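# Place the ribbed black housing on its matching rectangle

## Task

Measure the center-to-center gap between the two raised ribs on a large face of the black housing, then set the housing down on the mat rectangle whose color matches that gap (12 mm yellow, 18 mm white, 24 mm blue, 30 mm red). It only counts if the gripper is no longer in contact with the housing at the end.

## Robot and tools

Robot: a single 7-joint arm with a two-finger parallel gripper. Joints, base to hand: waist, shoulder, upper arm roll, elbow, forearm roll, wrist pitch, wrist roll. Every list described below is for this one arm.

Frame: scene frame, origin on the table surface under the arm base, +z up, +y to the left when facing along +x. Distances are in metres, orientations are quaternions written w first (qw, qx, qy, qz). The base may sit slightly tilted, and the reported hand position gets less accurate far from the base. The gripper fingers point along its own +z and close along its own y. end_effector_position is the spot between the pads when shut; closed fingertips extend about 22 mm past it (about 9 mm when wide open), and closing pushes the tips roughly 13 mm further out, so keep clearance above the table.

A row is 10 numbers: x, y, z, qw, qx, qy, qz, position, force_limit, speed. The first seven are an absolute target pose for the gripper in the scene frame. position, force_limit and speed are each scaled -1 to 1. position: +1 = fully open (85 mm), about -0.8 = pads touching, -1 = close until blocked. force_limit: pad force, roughly 20 N at -1, 128 N at 0, 235 N at +1. speed: finger gap rate, roughly 20, 85 and 150 mm/s at -1, 0, +1; quicker closes grip a bit harder. Seven optional extra numbers (0 to 1) scale each joint's stiffness in joint order and persist until changed.

Tools:
- execute_actions(actions): a list of up to 15 actions; each action is a table of up to 15 rows, one row per 1/30 s step, and the last row is held for the rest of the 15 steps. An empty list just reports state and images. An action is rejected if its target lies over 0.6 m from the gripper along any gripper axis; if the first action fails this or anything is malformed, nothing runs. Each step the command is clipped to within 70 mm and 16 degrees of the measured pose, so long moves need several actions; the arm stops at the last clipped pose. Repeat the wanted quaternion in every row rather than copying a drifted reported one.
- move(target, speed, blocking): straight-line path to one absolute row (same 10 numbers). speed is in m/s, 0.002 to 0.5 (default 0.25), turning capped at twice that in rad/s; paths last 0.5 to 10 s. Finger values are applied at the start. It does not avoid obstacles; faster contacts and targets set deep past a contact press harder. With blocking=false it returns after 0.5 s; use wait or stop before sending other motion.
- wait(seconds): 0 to 10 s, holding the last command; returns early if a running move finishes.
- stop(): brakes a running move; fingers keep going.
- zoom_image(camera, region): closer look at cam_head_left or cam_head_right; region is [x0, y0, x1, y1] pixels in the 896x504 image, at most 504x504. Useful for reading the rib spacing.
- finished_scene(scene): ends the current scene (give its number); irreversible, and reports success.

Results: the state line gives end_effector_position and end_effector_quat_wxyz. "Hand target" is the pose the controller is driving toward. A move adds a "move:" line: done means settled near the target; off_target, moving, held or fault otherwise; limits=paced means the pose was clipped, limits=held means a check blocked some steps (the arm may then lurch quickly). "pose unreachable" means the clearance check altered or blocked the command. object_status: 0 moving, 1 blocked while opening, 2 blocked while closing (a grip), 3 reached the requested position or pads met. Any new position value resets it to 0 briefly. Fingers stay put until position changes by at least 0.01; only then do new force_limit or speed apply. position_measured is in counts: 3 open, ~78 = 60 mm, ~130 = 40 mm, ~180 = 20 mm, ~230 pads together. touch_left (-y finger) and touch_right (+y finger) show 28 cells as 7 groups of 4, from fingertip toward palm, each group along gripper +x; idle cells read near 0 with noise, about 30/140/240 at 10/50/100 N spread evenly. Joint torques and step readings (HELD marks clipped steps) are also listed. Camera calibration (K, distortion, T_world_to_cam) is provided and may be off by a few degrees and millimetres.

Suggested order: look at the housing with zoom_image to judge rib spacing and pick the color; open the gripper, come down over the housing with fingers pointing down, close with position -1 and confirm object_status 2; lift, carry over the chosen rectangle, lower gently until near the mat, open, then rise clear so nothing touches the housing before calling finished_scene.

Avoid: dropping or knocking anything off the table, fast or deep contacts, and contact torque reaching joint load limits (49.1 N m for the first four joints, 30.9 N m for the last three), which freezes the arm for 10 s. Holding loads heats motors; a MOTOR HOT warning appears from 60 °C and at 75 °C the arm sags (OVER-TEMPERATURE FAULT). Joint limits: waist, upper arm roll, forearm roll, wrist roll ±6.283; shoulder ±2.250; elbow ±2.580; wrist pitch ±2.100 rad. Held parts may get brief tugs, so recheck the grip.

Each tool is called after "Emit:" in YAML: its name, and indented under it one key for each argument.

## Session

Emit:
execute_actions:
  actions: []

Scene clock: 0.00 s.
end_effector_position=(-0.0729, -0.3417, +0.2377) position_measured=3 object_status=3 touch_left=n/a touch_right=n/a end_effector_quat_wxyz=(+0.033, +0.919, +0.178, +0.351)
Joint positions: [ 2.513 -0.094  0.537  2.165 -0.51   1.8    2.337]
Joint velocities: [-0.     0.     0.     0.     0.    -0.    -0.002]
Joint torques (N m, as the joint torque sensors report them, + toward a larger angle): no reading
Hand target: -0.073, -0.342, +0.238; +0.033, +0.919, +0.178, +0.351
Joint stiffness scale: [1. 1. 1. 1. 1. 1. 1.]

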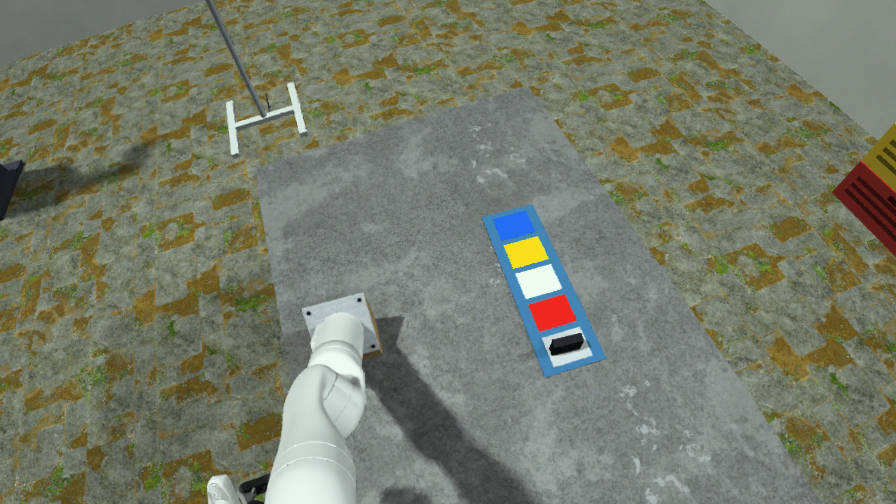

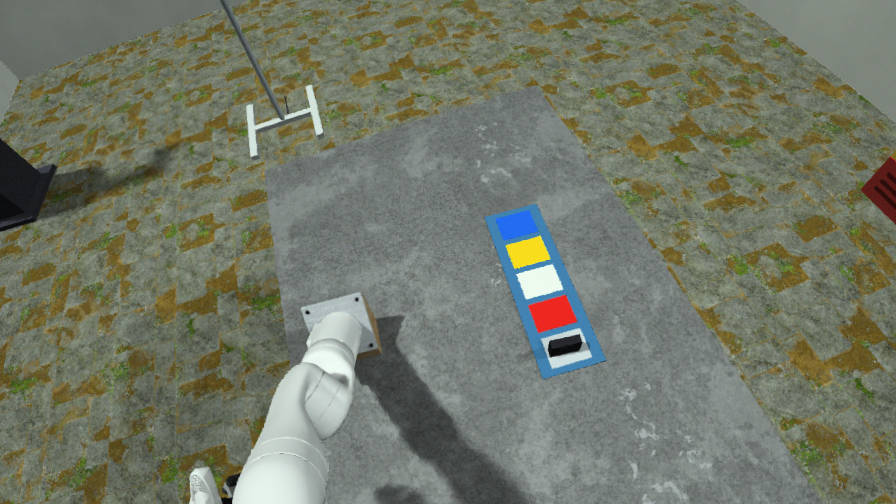

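Emit:
zoom_image:
  camera: "cam_head_left"
  region: [530, 315, 610, 375]

Region (530, 315, 610, 375) of cam_head_left's 896x504 image, scaled by 6.300, with more detail than that image has; it fills the top 378 rows of this view, and the rest is white.

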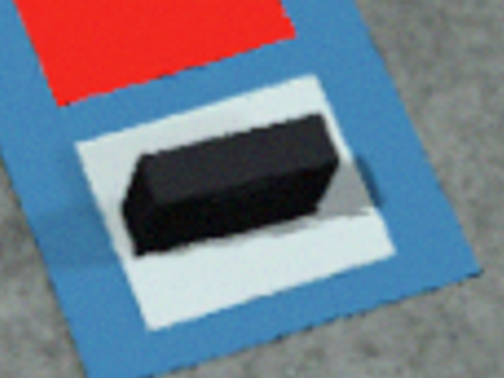

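Emit:
move:
  target: [0.42,-0.177,0.13,0,0.997,-0.074,0,1,-0.5,0]
  speed: 0.35

Scene clock: 2.73 s.
end_effector_position=(-0.0395, -0.3282, +0.2270) position_measured=3 object_status=3 touch_left=((0 -6 -3 -4) (-1 -7 5 -4) (0 -6 -5 -11) (0 -9 4 -8) (-1 3 -6 0) (-6 3 -12 10) (-6 -1 9 -1)) touch_right=((8 5 10 -1) (-6 -8 -13 9) (6 11 -3 -1) (10 6 2 -1) (-1 5 13 -2) (-3 -7 7 0) (-8 -9 1 -1)) end_effector_quat_wxyz=(+0.028, +0.930, +0.152, +0.334)
Joint positions: [ 2.53  -0.185  0.526  2.292 -0.501  1.721  2.281]
Joint velocities: [-0.     0.     0.001  0.     0.     0.    -0.001]
Joint torques (N m, as the joint torque sensors report them, + toward a larger angle): [ 1.82 -6.94  3.1  -3.41  1.26  1.86 -0.14]
Hand target: -0.040, -0.330, +0.228; +0.033, +0.929, +0.157, +0.335
Off the commanded pose: 0.493 m, 47 deg; position and orientation clipped at the last step of the last action.
Joint stiffness scale: [1. 1. 1. 1. 1. 1. 1.]
move: held; limits=paced,held; held on 48 of 56 steps, including the last
pose unreachable: on one or more control steps of this call, first in action 0 (counted from 0), an arm could not follow its commanded pose, so it was not sent that pose on those steps. On the call's last step it was still not sent that pose. It may still have moved: this result reports where it is.
cause: the commanded pose would bring two parts of the arm too close to each other (its gripper and another part of the arm, with joints 2 (shoulder) to 7 (wrist roll) between them).

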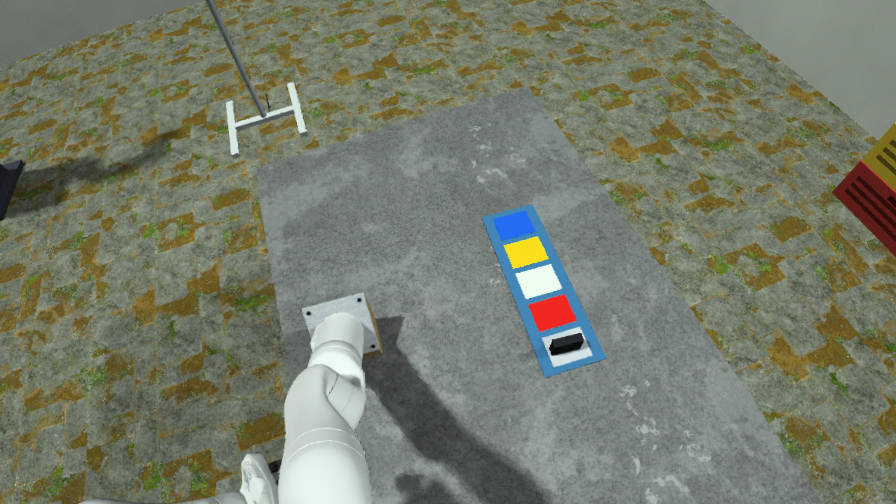

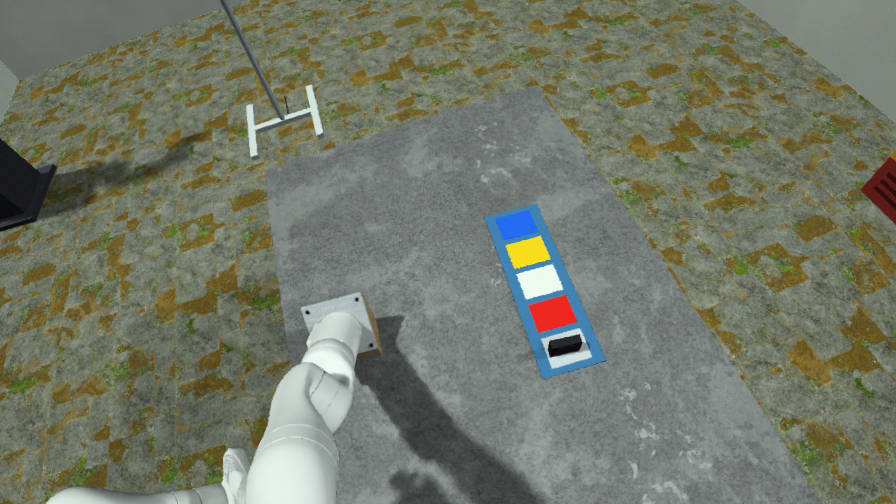

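Emit:
move:
  target: [-0.08,-0.52,0.17,0,0.997,-0.074,0,1,-0.5,0]
  speed: 0.3

Emit:
move:
  target: [0.3,-0.48,0.15,0,0.997,-0.074,0,1,-0.5,0]
  speed: 0.3

Emit:
move:
  target: [0.42,-0.177,0.11,0,0.997,-0.074,0,1,-0.5,0]
  speed: 0.3

Scene clock: 5.03 s.
end_effector_position=(-0.0763, -0.5189, +0.1695) position_measured=3 object_status=3 touch_left=((-4 -3 6 -18) (-2 -6 -1 6) (1 -1 5 -10) (0 -6 7 1) (-4 2 -6 7) (-1 -4 -10 10) (-2 7 -2 -2)) touch_right=((-7 -3 8 8) (-9 2 4 4) (-4 -6 1 -8) (-3 0 -8 -4) (-12 2 7 -5) (4 -9 6 3) (-7 -3 2 5)) end_effector_quat_wxyz=(-0.001, +0.997, -0.073, +0.006)
Joint positions: [ 2.796 -0.635 -0.294  2.084 -0.875  1.251  1.02 ]
Joint velocities: [ 0.024 -0.004 -0.005 -0.     0.    -0.     0.001]
Joint torques (N m, as the joint torque sensors report them, + toward a larger angle): [-2.84 -1.93  5.42 -4.75  0.19 -0.02 -0.04]
Hand target: -0.078, -0.521, +0.170; +0.001, +0.997, -0.074, +0.001
Off the commanded pose: 0.004 m, 1 deg.
Joint stiffness scale: [1. 1. 1. 1. 1. 1. 1.]
move: off_target

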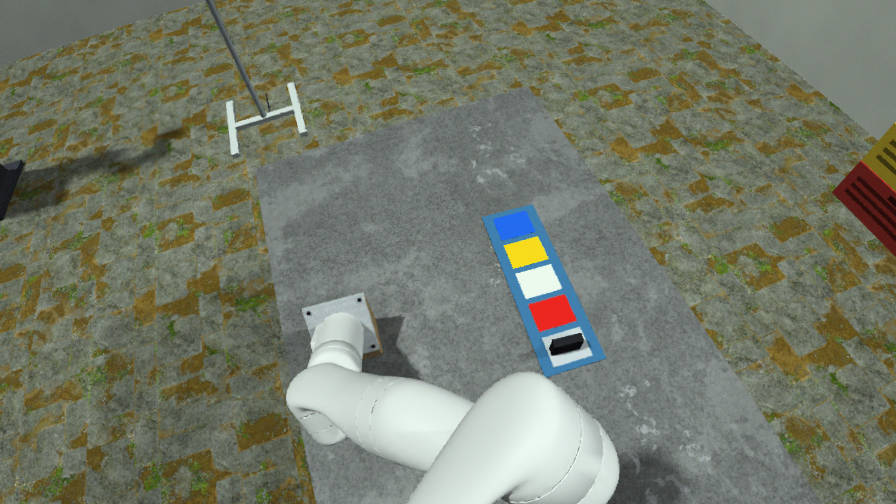

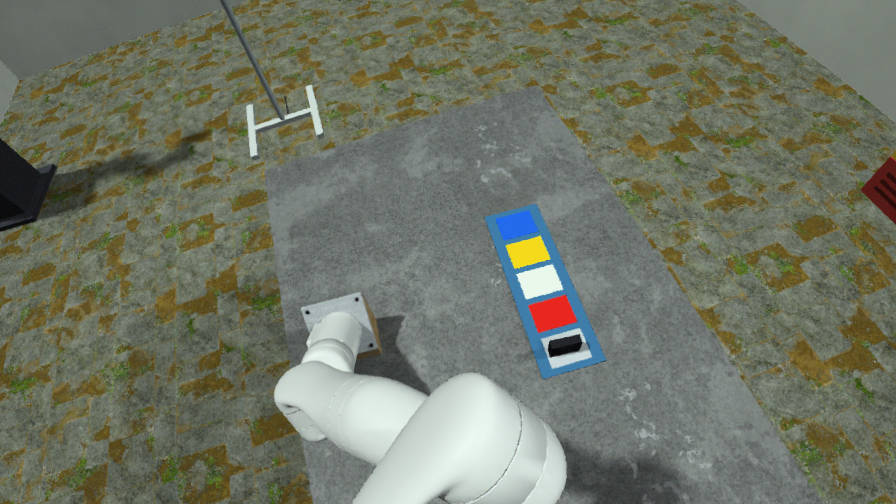

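Scene clock: 6.83 s.
end_effector_position=(+0.2975, -0.4799, +0.1504) position_measured=3 object_status=3 touch_left=((1 -4 2 -2) (-1 7 2 8) (5 -3 -3 -7) (-2 2 6 -2) (0 3 -4 -3) (2 6 -3 4) (1 -6 10 -16)) touch_right=((7 -1 10 16) (1 1 -1 2) (6 -3 3 -13) (10 -8 -2 5) (7 -5 10 -13) (-8 7 -4 11) (2 -10 -7 -4)) end_effector_quat_wxyz=(+0.001, +0.997, -0.073, +0.000)
Joint positions: [ 2.719 -1.398 -0.648  1.811 -1.152  1.571  0.051]
Joint velocities: [-0.    -0.004 -0.    -0.002  0.001  0.     0.002]
Joint torques (N m, as the joint torque sensors report them, + toward a larger angle): [-12.14   9.42   7.73  -3.2    0.2    0.12  -0.08]
Hand target: +0.301, -0.478, +0.150; -0.001, +0.997, -0.074, +0.001
Off the commanded pose: 0.003 m, 0 deg.
Joint stiffness scale: [1. 1. 1. 1. 1. 1. 1.]
move: done

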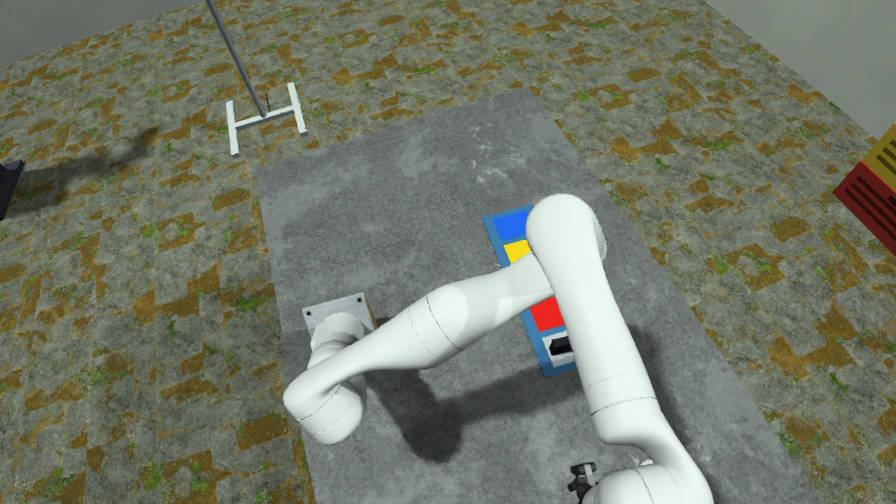

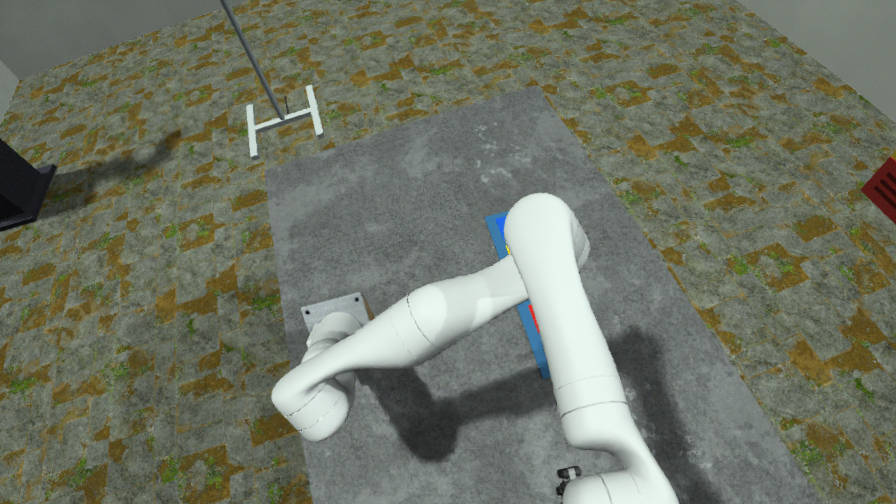

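Scene clock: 8.53 s.
end_effector_position=(+0.4176, -0.1798, +0.1103) position_measured=3 object_status=3 touch_left=((-1 -2 3 -12) (-1 8 14 4) (2 0 -7 -7) (-1 -5 3 0) (8 2 8 4) (6 2 -15 1) (3 -5 0 -2)) touch_right=((13 8 7 17) (4 2 6 9) (6 2 1 -8) (0 -5 -6 -2) (-11 6 3 -7) (-10 -12 0 7) (-1 -3 -4 -1)) end_effector_quat_wxyz=(+0.001, +0.997, -0.073, -0.000)
Joint positions: [ 2.337 -2.008 -0.791  1.797 -1.348  1.751 -0.654]
Joint velocities: [-0.006 -0.001 -0.004 -0.001  0.    -0.    -0.001]
Joint torques (N m, as the joint torque sensors report them, + toward a larger angle): [-12.63  14.88   7.93  -1.08   0.23  -0.17  -0.26]
Hand target: +0.419, -0.176, +0.110; -0.001, +0.997, -0.074, -0.000
Off the commanded pose: 0.004 m, 0 deg.
Joint stiffness scale: [1. 1. 1. 1. 1. 1. 1.]
move: off_target

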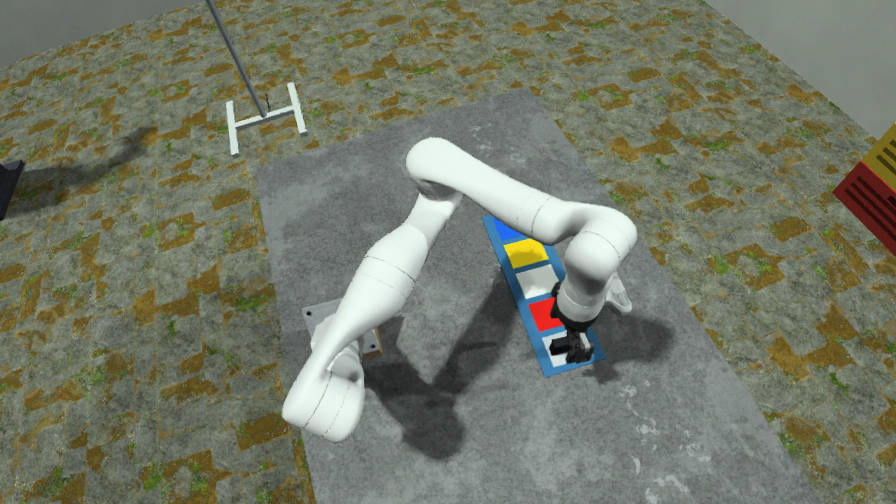

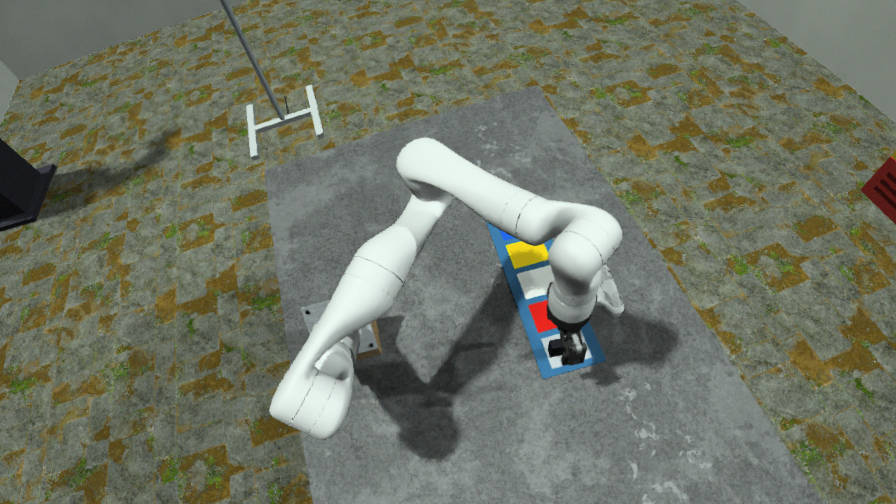

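Emit:
move:
  target: [0.42,-0.177,0.03,0,0.997,-0.074,0,1,-0.5,0]
  speed: 0.12

Emit:
zoom_image:
  camera: "cam_head_left"
  region: [510, 280, 630, 390]

Scene clock: 9.83 s.
end_effector_position=(+0.4195, -0.1754, +0.0323) position_measured=3 object_status=3 touch_left=((7 -11 -5 -13) (3 1 21 8) (6 -7 -7 -1) (18 -8 5 2) (0 8 1 -4) (0 3 -2 5) (-1 8 15 3)) touch_right=((8 9 1 13) (-4 -10 4 -4) (-4 0 6 -1) (12 -4 -1 4) (-7 10 13 2) (-2 9 0 4) (-2 -7 -6 1)) end_effector_quat_wxyz=(-0.002, +0.997, -0.077, -0.002)
Joint positions: [ 2.397 -2.113 -0.889  1.85  -1.488  1.662 -0.654]
Joint velocities: [ 0.004 -0.006  0.001  0.    -0.001  0.     0.001]
Joint torques (N m, as the joint torque sensors report them, + toward a larger angle): [-12.26  14.93   8.89   0.18  -0.21  -0.19   0.05]
Hand target: +0.420, -0.177, +0.030; -0.000, +0.997, -0.074, -0.000
Off the commanded pose: 0.003 m, 0 deg.
Joint stiffness scale: [1. 1. 1. 1. 1. 1. 1.]
move: done

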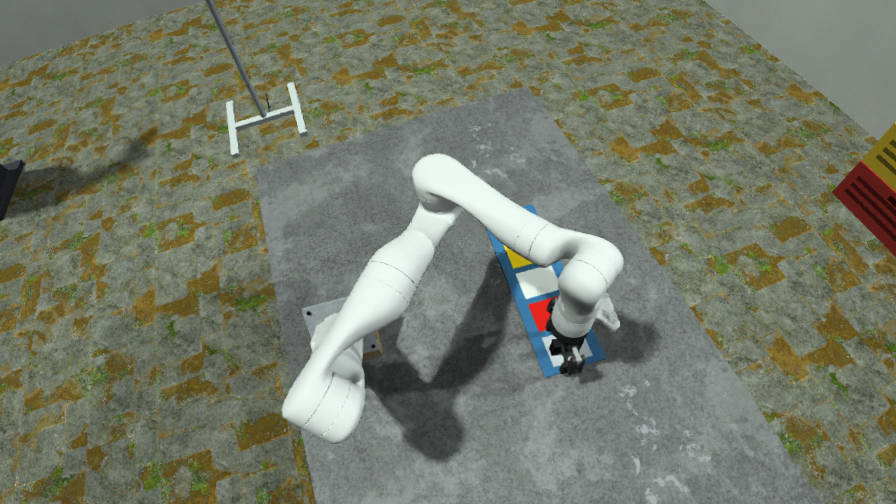

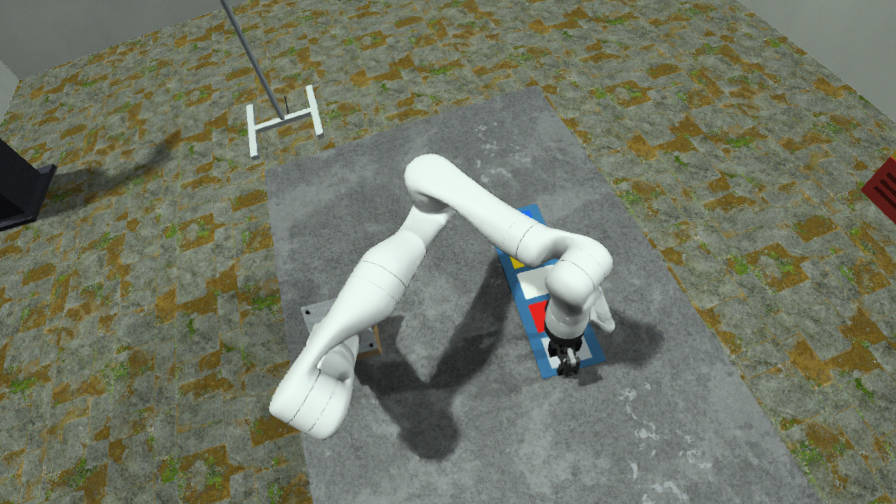

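Region (510, 280, 630, 390) of cam_head_left's 896x504 image, scaled by 4.200, with more detail than that image has; it fills the top 462 rows of this view, and the rest is white.

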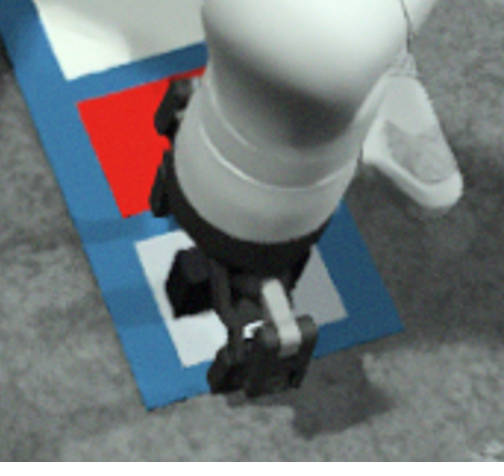

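Emit:
move:
  target: [0.42,-0.177,0.029,0,0.997,-0.074,0,-1,-0.5,0]

Scene clock: 11.07 s.
end_effector_position=(+0.4194, -0.1754, +0.0310) position_measured=186 object_status=2 touch_left=((-9 -10 11 4) (-4 3 11 48) (4 -6 26 76) (4 35 240 319) (2 103 388 559) (27 88 207 318) (47 194 619 608)) touch_right=((2 10 1 13) (-1 -8 -8 5) (15 7 27 7) (73 82 183 173) (114 175 496 469) (169 178 287 261) (165 274 783 497)) end_effector_quat_wxyz=(-0.001, +0.997, -0.077, -0.003)
Joint positions: [ 2.399 -2.116 -0.889  1.85  -1.491  1.662 -0.654]
Joint velocities: [-0.002 -0.001  0.    -0.     0.001 -0.     0.001]
Joint torques (N m, as the joint torque sensors report them, + toward a larger angle): [-11.8   15.2    8.14   0.18   0.31  -0.21  -0.16]
Hand target: +0.420, -0.177, +0.029; +0.000, +0.997, -0.074, -0.000
Off the commanded pose: 0.003 m, 1 deg.
Joint stiffness scale: [1. 1. 1. 1. 1. 1. 1.]
move: done

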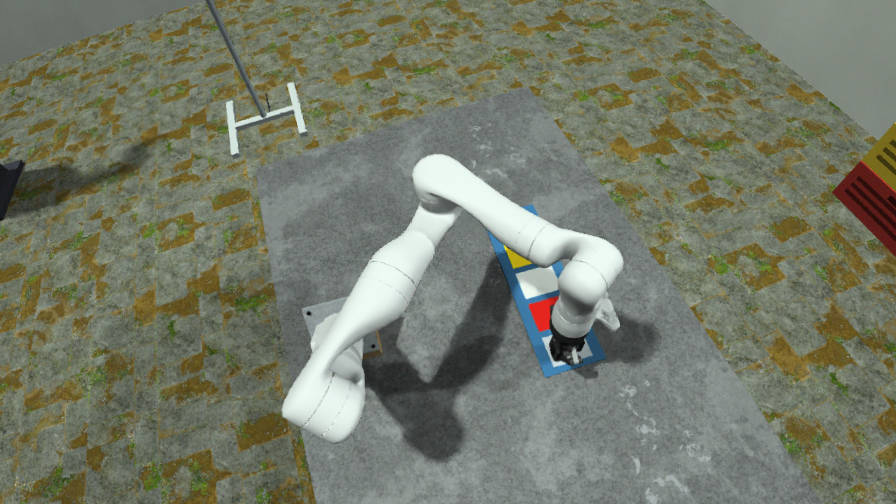

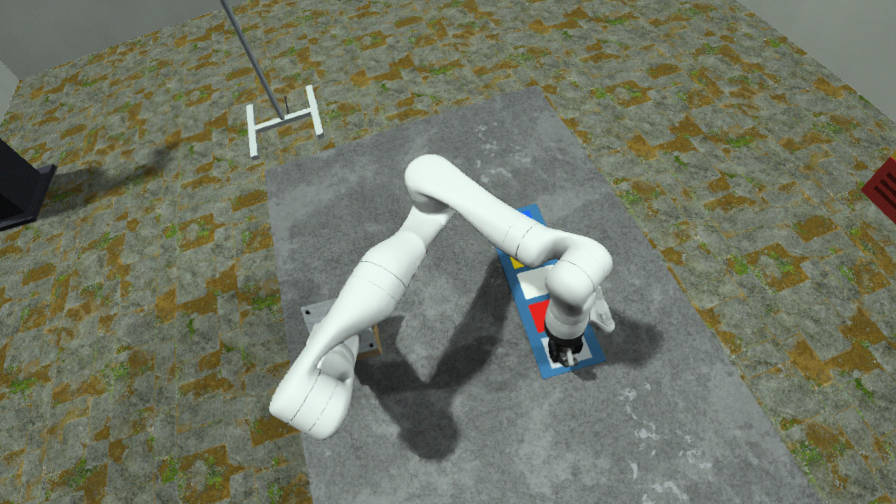

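Emit:
execute_actions:
  actions:
    - [[0.42,-0.177,0.029,0,0.997,-0.074,0,-0.1,-0.5,0]]
    - [[0.423,-0.177,0.033,0,0.997,-0.074,0,-0.1,-0.5,0],[0.426,-0.178,0.037,0,0.997,-0.074,0,-0.1,-0.5,0],[0.429,-0.178,0.043,0,0.997,-0.074,0,-0.1,-0.5,0]]
    - [[0.429,-0.178,0.043,0,0.997,-0.074,0,-1,-0.5,0]]

Scene clock: 12.93 s.
end_effector_position=(+0.4299, -0.1787, +0.0418) position_measured=185 object_status=2 touch_left=((9 -9 -1 -21) (60 90 88 96) (252 419 405 405) (121 188 184 195) (333 424 354 448) (66 91 82 100) (-1 6 9 -3)) touch_right=((16 7 -6 11) (55 70 89 89) (290 474 501 422) (131 253 163 148) (331 653 553 483) (67 123 131 117) (-8 -3 -4 -14)) end_effector_quat_wxyz=(+0.001, +0.998, -0.070, +0.003)
Joint positions: [ 2.4   -2.094 -0.874  1.821 -1.48   1.662 -0.655]
Joint velocities: [ 0.001 -0.001 -0.001 -0.    -0.001  0.     0.001]
Joint torques (N m, as the joint torque sensors report them, + toward a larger angle): [-12.34  15.44   9.01  -0.46   0.39  -0.19  -0.12]
Hand target: +0.429, -0.178, +0.043; +0.000, +0.997, -0.074, +0.000
Off the commanded pose: 0.002 m, 1 deg.
Joint stiffness scale: [1. 1. 1. 1. 1. 1. 1.]
Step readings (end_effector_position; steps 1 to 15: 1st action; 16 to 30: 2nd action; 31 to 45: 3rd action):
0: (+0.4194, -0.1754, +0.0310)
1: (+0.4194, -0.1754, +0.0310)
2: (+0.4194, -0.1754, +0.0310)
4: (+0.4194, -0.1754, +0.0309)
8: (+0.4194, -0.1754, +0.0309)
15: (+0.4194, -0.1754, +0.0309)
16: (+0.4195, -0.1754, +0.0310)
17: (+0.4205, -0.1756, +0.0317)
19: (+0.4246, -0.1770, +0.0360)
23: (+0.4290, -0.1783, +0.0406)
30: (+0.4299, -0.1786, +0.0416)
31: (+0.4299, -0.1786, +0.0417)
32: (+0.4299, -0.1786, +0.0417)
34: (+0.4299, -0.1786, +0.0417)
38: (+0.4299, -0.1787, +0.0418)
45: end_effector_position above

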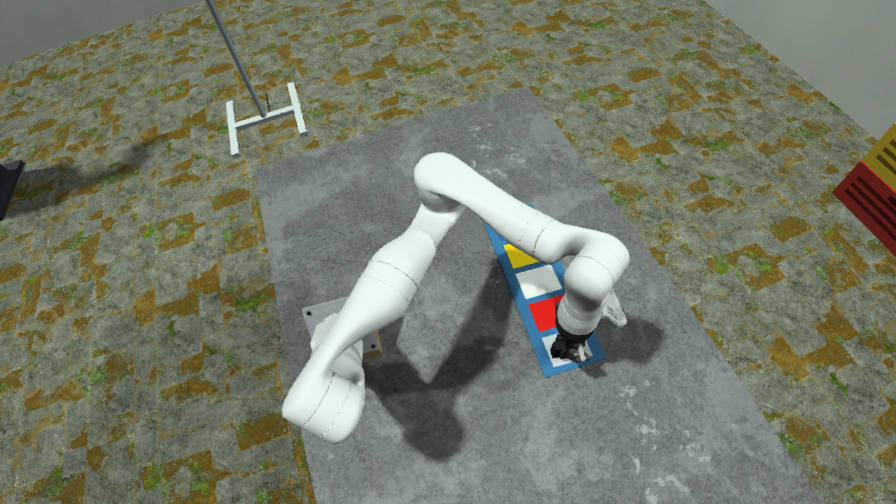

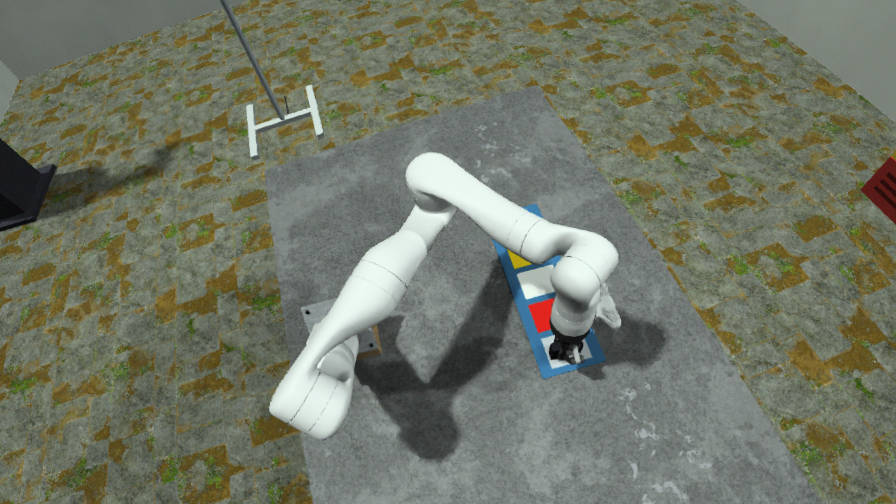

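Emit:
execute_actions:
  actions:
    - [[0.43,-0.178,0.047,0,0.998,-0.07,0,-1,-0.5,0],[0.43,-0.178,0.051,0,0.998,-0.07,0,-1,-0.5,0],[0.43,-0.178,0.055,0,0.998,-0.07,0,-1,-0.5,0],[0.43,-0.178,0.059,0,0.998,-0.07,0,-1,-0.5,0],[0.43,-0.178,0.063,0,0.998,-0.07,0,-1,-0.5,0],[0.43,-0.178,0.067,0,0.998,-0.07,0,-1,-0.5,0],[0.43,-0.178,0.071,0,0.998,-0.07,0,-1,-0.5,0],[0.43,-0.178,0.075,0,0.998,-0.07,0,-1,-0.5,0]]

Emit:
move:
  target: [0.456,0.076,0.07,0,0.999,-0.045,0,-1,-0.5,0]

Emit:
zoom_image:
  camera: "cam_head_left"
  region: [470, 190, 590, 300]

Scene clock: 13.97 s.
end_effector_position=(+0.4304, -0.1795, +0.0719) position_measured=185 object_status=2 touch_left=((-7 4 5 -20) (59 79 93 99) (235 417 403 399) (119 186 178 189) (341 434 349 446) (70 72 71 110) (2 4 8 -3)) touch_right=((8 8 -1 11) (48 71 103 96) (289 477 490 412) (125 265 169 139) (335 657 547 489) (65 114 116 116) (4 -7 0 5)) end_effector_quat_wxyz=(+0.002, +0.998, -0.066, +0.002)
Joint positions: [ 2.377 -2.053 -0.838  1.794 -1.424  1.699 -0.657]
Joint velocities: [-0.007  0.017  0.001 -0.006  0.001  0.007 -0.002]
Joint torques (N m, as the joint torque sensors report them, + toward a larger angle): [-12.15  15.19   8.9   -0.49   0.23   0.17  -0.03]
Hand target: +0.430, -0.178, +0.075; +0.000, +0.998, -0.070, +0.000
Off the commanded pose: 0.003 m, 1 deg.
Joint stiffness scale: [1. 1. 1. 1. 1. 1. 1.]
Step readings (end_effector_position):
0: (+0.4299, -0.1787, +0.0418)
1: (+0.4298, -0.1787, +0.0421)
2: (+0.4296, -0.1790, +0.0432)
4: (+0.4289, -0.1797, +0.0478)
8: (+0.4283, -0.1804, +0.0616)
15: end_effector_position above

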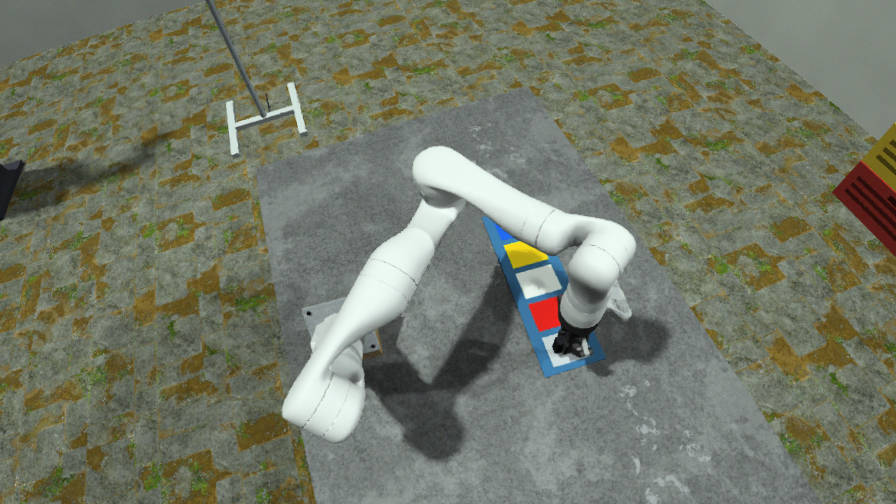

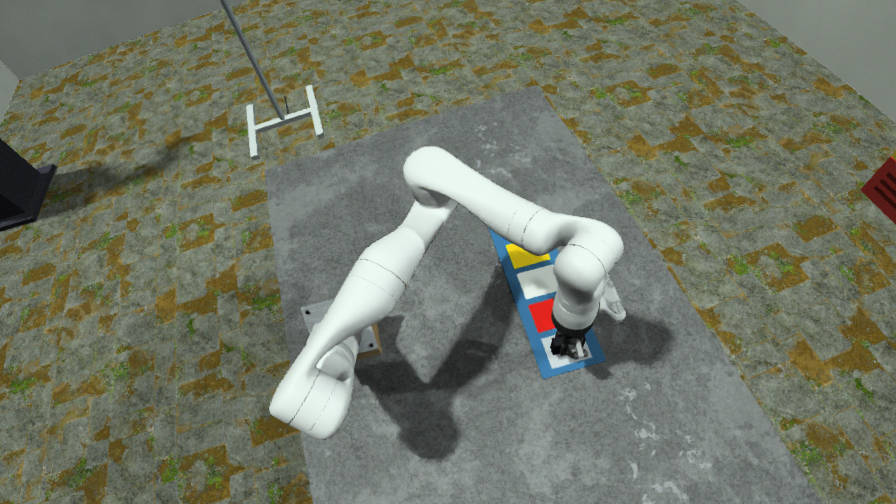

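Scene clock: 15.50 s.
end_effector_position=(+0.4528, +0.0739, +0.0706) position_measured=185 object_status=2 touch_left=((-4 -2 10 -10) (54 82 87 111) (246 413 402 414) (124 184 193 199) (336 428 352 447) (57 80 78 105) (-3 9 -1 -6)) touch_right=((5 10 -1 -2) (56 69 107 92) (293 474 504 423) (122 268 168 135) (326 658 540 492) (71 126 135 116) (-1 -6 -10 4)) end_effector_quat_wxyz=(-0.001, +0.999, -0.044, -0.004)
Joint positions: [ 2.063 -2.248 -1.002  1.408 -1.544  1.788 -1.332]
Joint velocities: [-0.002 -0.    -0.001 -0.002 -0.001 -0.    -0.002]
Joint torques (N m, as the joint torque sensors report them, + toward a larger angle): [-10.87  21.03   8.7   -0.02   0.4    0.02  -0.16]
Hand target: +0.455, +0.077, +0.070; -0.001, +0.999, -0.045, -0.000
Off the commanded pose: 0.004 m, 1 deg.
Joint stiffness scale: [1. 1. 1. 1. 1. 1. 1.]
joint sent to its limit — the command would take joint 2 (shoulder) past its lower limit, so that joint was sent only as far as its limit.
move: off_target

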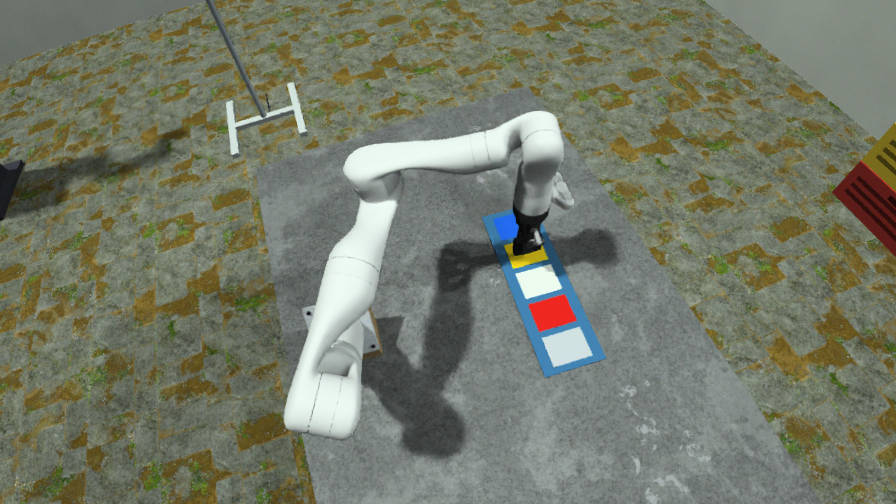

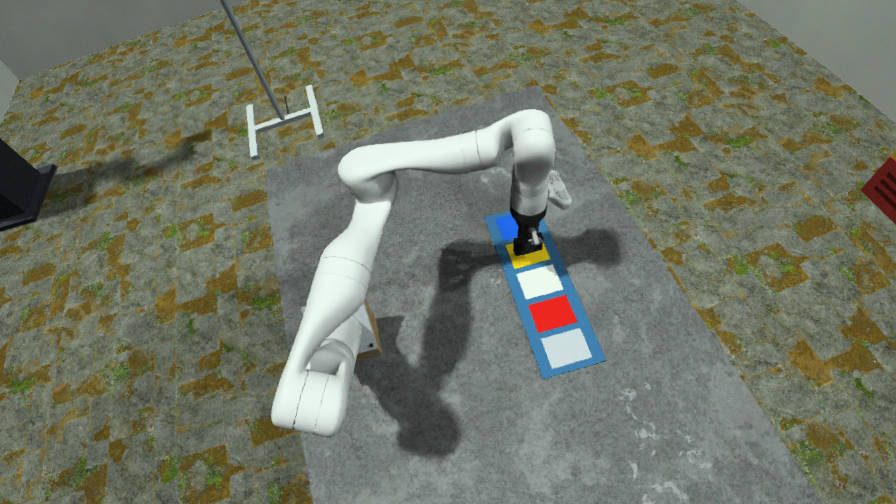

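Region (470, 190, 590, 300) of cam_head_left's 896x504 image, scaled by 4.200, with more detail than that image has; it fills the top 462 rows of this view, and the rest is white.

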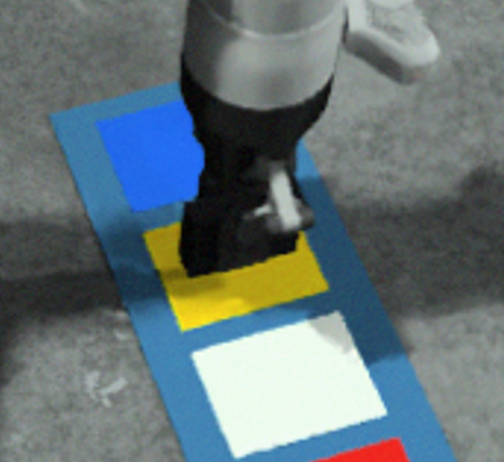

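Emit:
move:
  target: [0.457,0.076,0.043,0,0.999,-0.045,0,-1,-0.5,0]
  speed: 0.04

Emit:
zoom_image:
  camera: "cam_head_left"
  region: [470, 190, 590, 300]

Scene clock: 16.70 s.
end_effector_position=(+0.4569, +0.0788, +0.0440) position_measured=185 object_status=2 touch_left=((4 -12 -2 -20) (63 77 91 102) (236 413 404 411) (119 184 181 184) (340 431 352 446) (64 84 79 101) (-8 11 1 2)) touch_right=((-5 -2 11 2) (57 52 99 99) (286 474 499 414) (125 264 156 136) (341 660 545 482) (72 127 127 117) (-7 2 -11 -4)) end_effector_quat_wxyz=(-0.005, +0.999, -0.039, -0.002)
Joint positions: [ 2.05  -2.248 -1.103  1.41  -1.534  1.695 -1.333]
Joint velocities: [-0.003 -0.001 -0.001  0.     0.001 -0.003  0.001]
Joint torques (N m, as the joint torque sensors report them, + toward a larger angle): [-11.11  21.06   8.96   0.3    0.19   0.05   0.09]
Hand target: +0.457, +0.076, +0.043; -0.000, +0.999, -0.045, -0.000
Off the commanded pose: 0.003 m, 1 deg.
Joint stiffness scale: [1. 1. 1. 1. 1. 1. 1.]
joint sent to its limit — the command would take joint 2 (shoulder) past its lower limit, so that joint was sent only as far as its limit.
move: done

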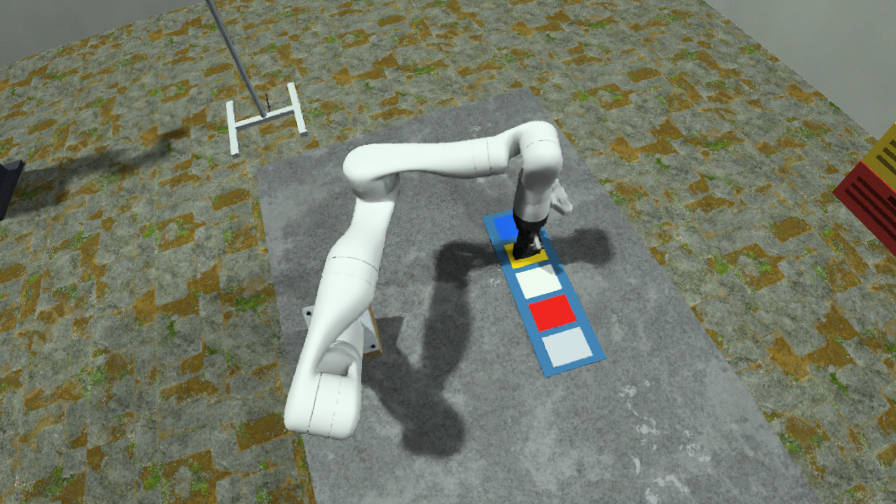

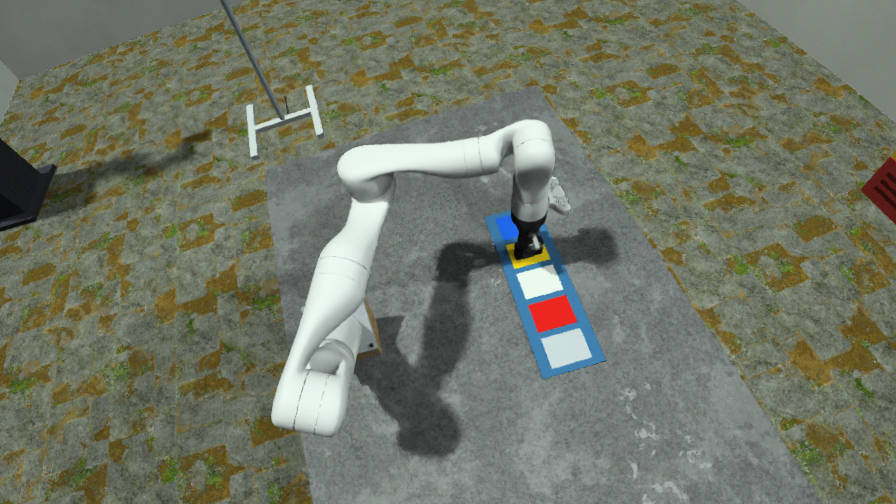

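Region (470, 190, 590, 300) of cam_head_left's 896x504 image, scaled by 4.200, with more detail than that image has; it fills the top 462 rows of this view, and the rest is white.

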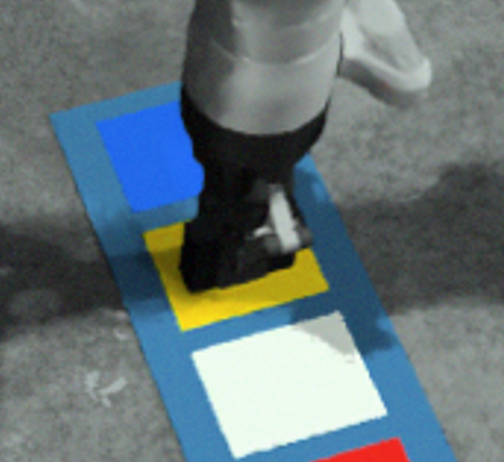

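Emit:
execute_actions:
  actions:
    - [[0.457,0.076,0.04,0,0.999,-0.045,0,-1,-0.5,0]]
    - [[0.457,0.076,0.04,0,0.999,-0.045,0,1,-0.5,0]]

Emit:
move:
  target: [0.457,0.076,0.11,0,0.999,-0.045,0,1,-0.5,0]

Scene clock: 18.03 s.
end_effector_position=(+0.4568, +0.0790, +0.0415) position_measured=93 object_status=0 touch_left=((-9 -5 8 -18) (2 0 1 1) (1 5 4 1) (2 -7 4 8) (1 3 6 3) (6 3 -11 8) (-4 14 12 0)) touch_right=((2 8 4 12) (-6 -7 8 2) (-5 5 -4 2) (13 -8 6 -5) (8 -4 12 -5) (-1 0 1 0) (4 -15 5 -6)) end_effector_quat_wxyz=(-0.004, +0.999, -0.038, -0.002)
Joint positions: [ 2.046 -2.248 -1.115  1.412 -1.531  1.685 -1.333]
Joint velocities: [-0.001  0.     0.    -0.     0.001  0.    -0.002]
Joint torques (N m, as the joint torque sensors report them, + toward a larger angle): [-11.16  20.58   8.95   0.     0.32  -0.04   0.08]
Hand target: +0.457, +0.076, +0.040; -0.000, +0.999, -0.045, -0.000
Off the commanded pose: 0.003 m, 1 deg.
Joint stiffness scale: [1. 1. 1. 1. 1. 1. 1.]
joint sent to its limit — the command would take joint 2 (shoulder) past its lower limit, so that joint was sent only as far as its limit.
Step readings (end_effector_position; steps 1 to 15: 1st action; 16 to 30: 2nd action):
0: (+0.4569, +0.0789, +0.0441)
1: (+0.4570, +0.0789, +0.0437)
2: (+0.4570, +0.0789, +0.0426)
4: (+0.4568, +0.0789, +0.0419)
8: (+0.4568, +0.0789, +0.0419)
15: (+0.4568, +0.0790, +0.0419)
16: (+0.4568, +0.0790, +0.0419)
17: (+0.4568, +0.0789, +0.0419)
19: (+0.4568, +0.0790, +0.0417)
23: (+0.4568, +0.0790, +0.0415)
30: end_effector_position above

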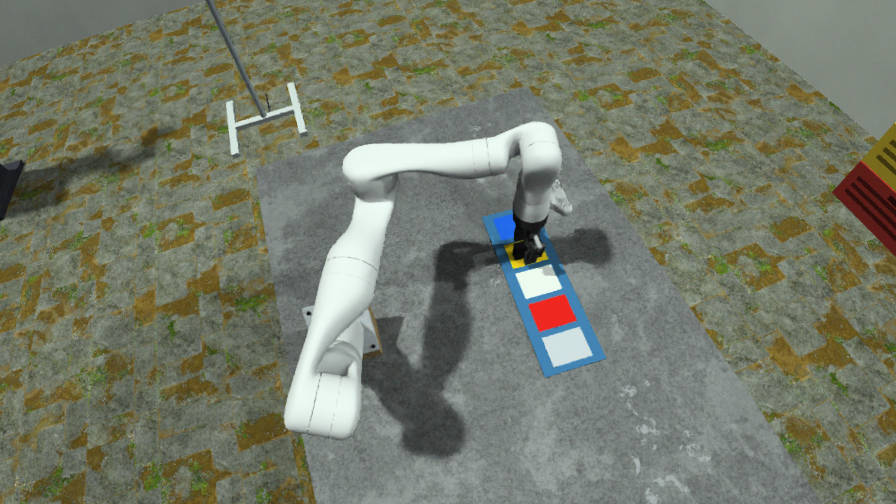

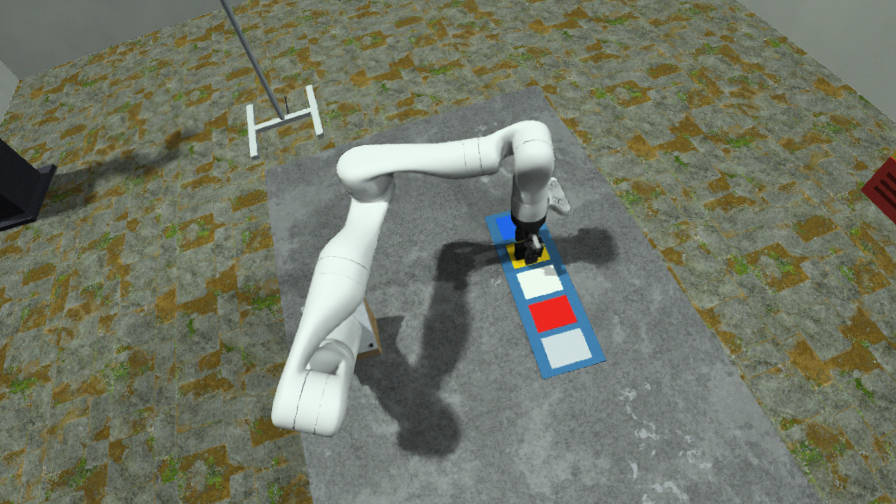

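Scene clock: 18.90 s.
end_effector_position=(+0.4584, +0.0759, +0.1072) position_measured=3 object_status=3 touch_left=((-2 -8 2 -16) (18 3 10 6) (-7 -5 -13 1) (-5 0 11 -6) (3 0 7 0) (-8 -11 -1 17) (-8 11 7 8)) touch_right=((7 6 6 -4) (-2 -2 4 1) (5 4 1 -14) (9 3 5 9) (-4 3 6 -2) (-11 2 -10 -9) (-14 -4 -4 -4)) end_effector_quat_wxyz=(-0.001, +0.999, -0.041, +0.002)
Joint positions: [ 2.026 -2.159 -1.05   1.362 -1.459  1.769 -1.353]
Joint velocities: [ 0.     0.003 -0.    -0.001  0.     0.001  0.   ]
Joint torques (N m, as the joint torque sensors report them, + toward a larger angle): [-11.24  20.66   8.82  -0.38   0.12  -0.07  -0.44]
Hand target: +0.457, +0.076, +0.110; -0.000, +0.999, -0.045, +0.000
Off the commanded pose: 0.003 m, 1 deg.
Joint stiffness scale: [1. 1. 1. 1. 1. 1. 1.]
move: done

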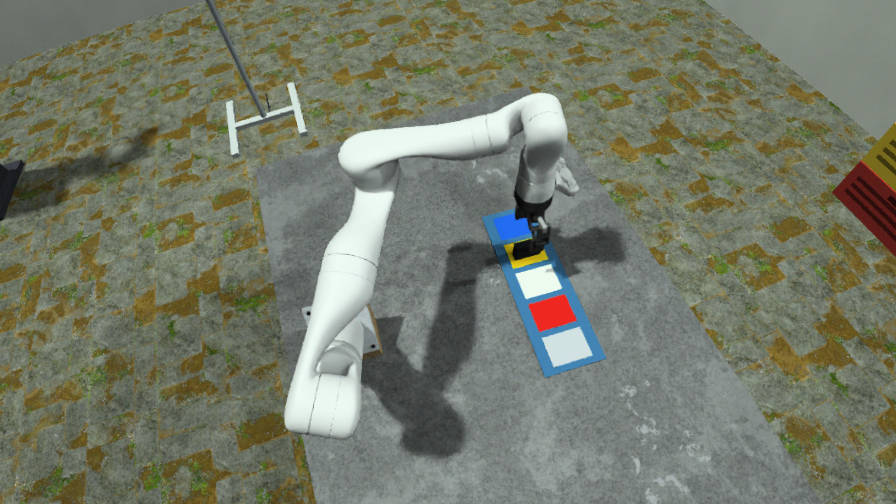

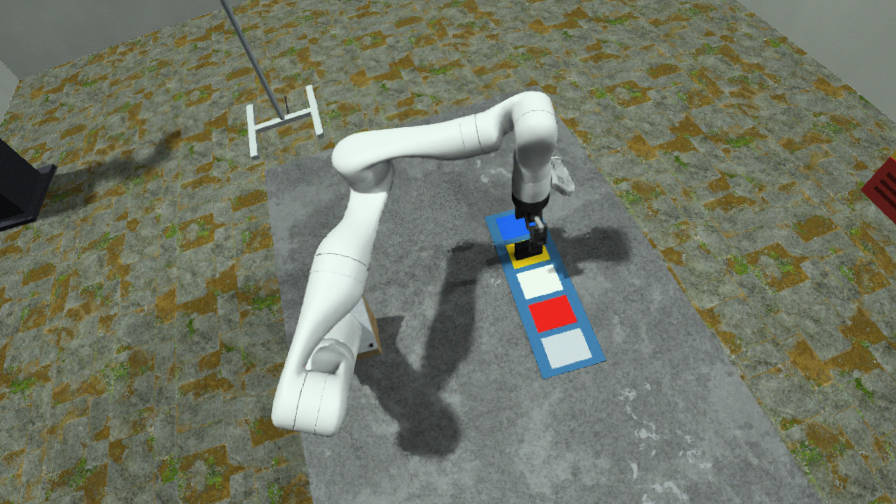

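Emit:
finished_scene:
  scene: 1

The scene is finished: the task was done.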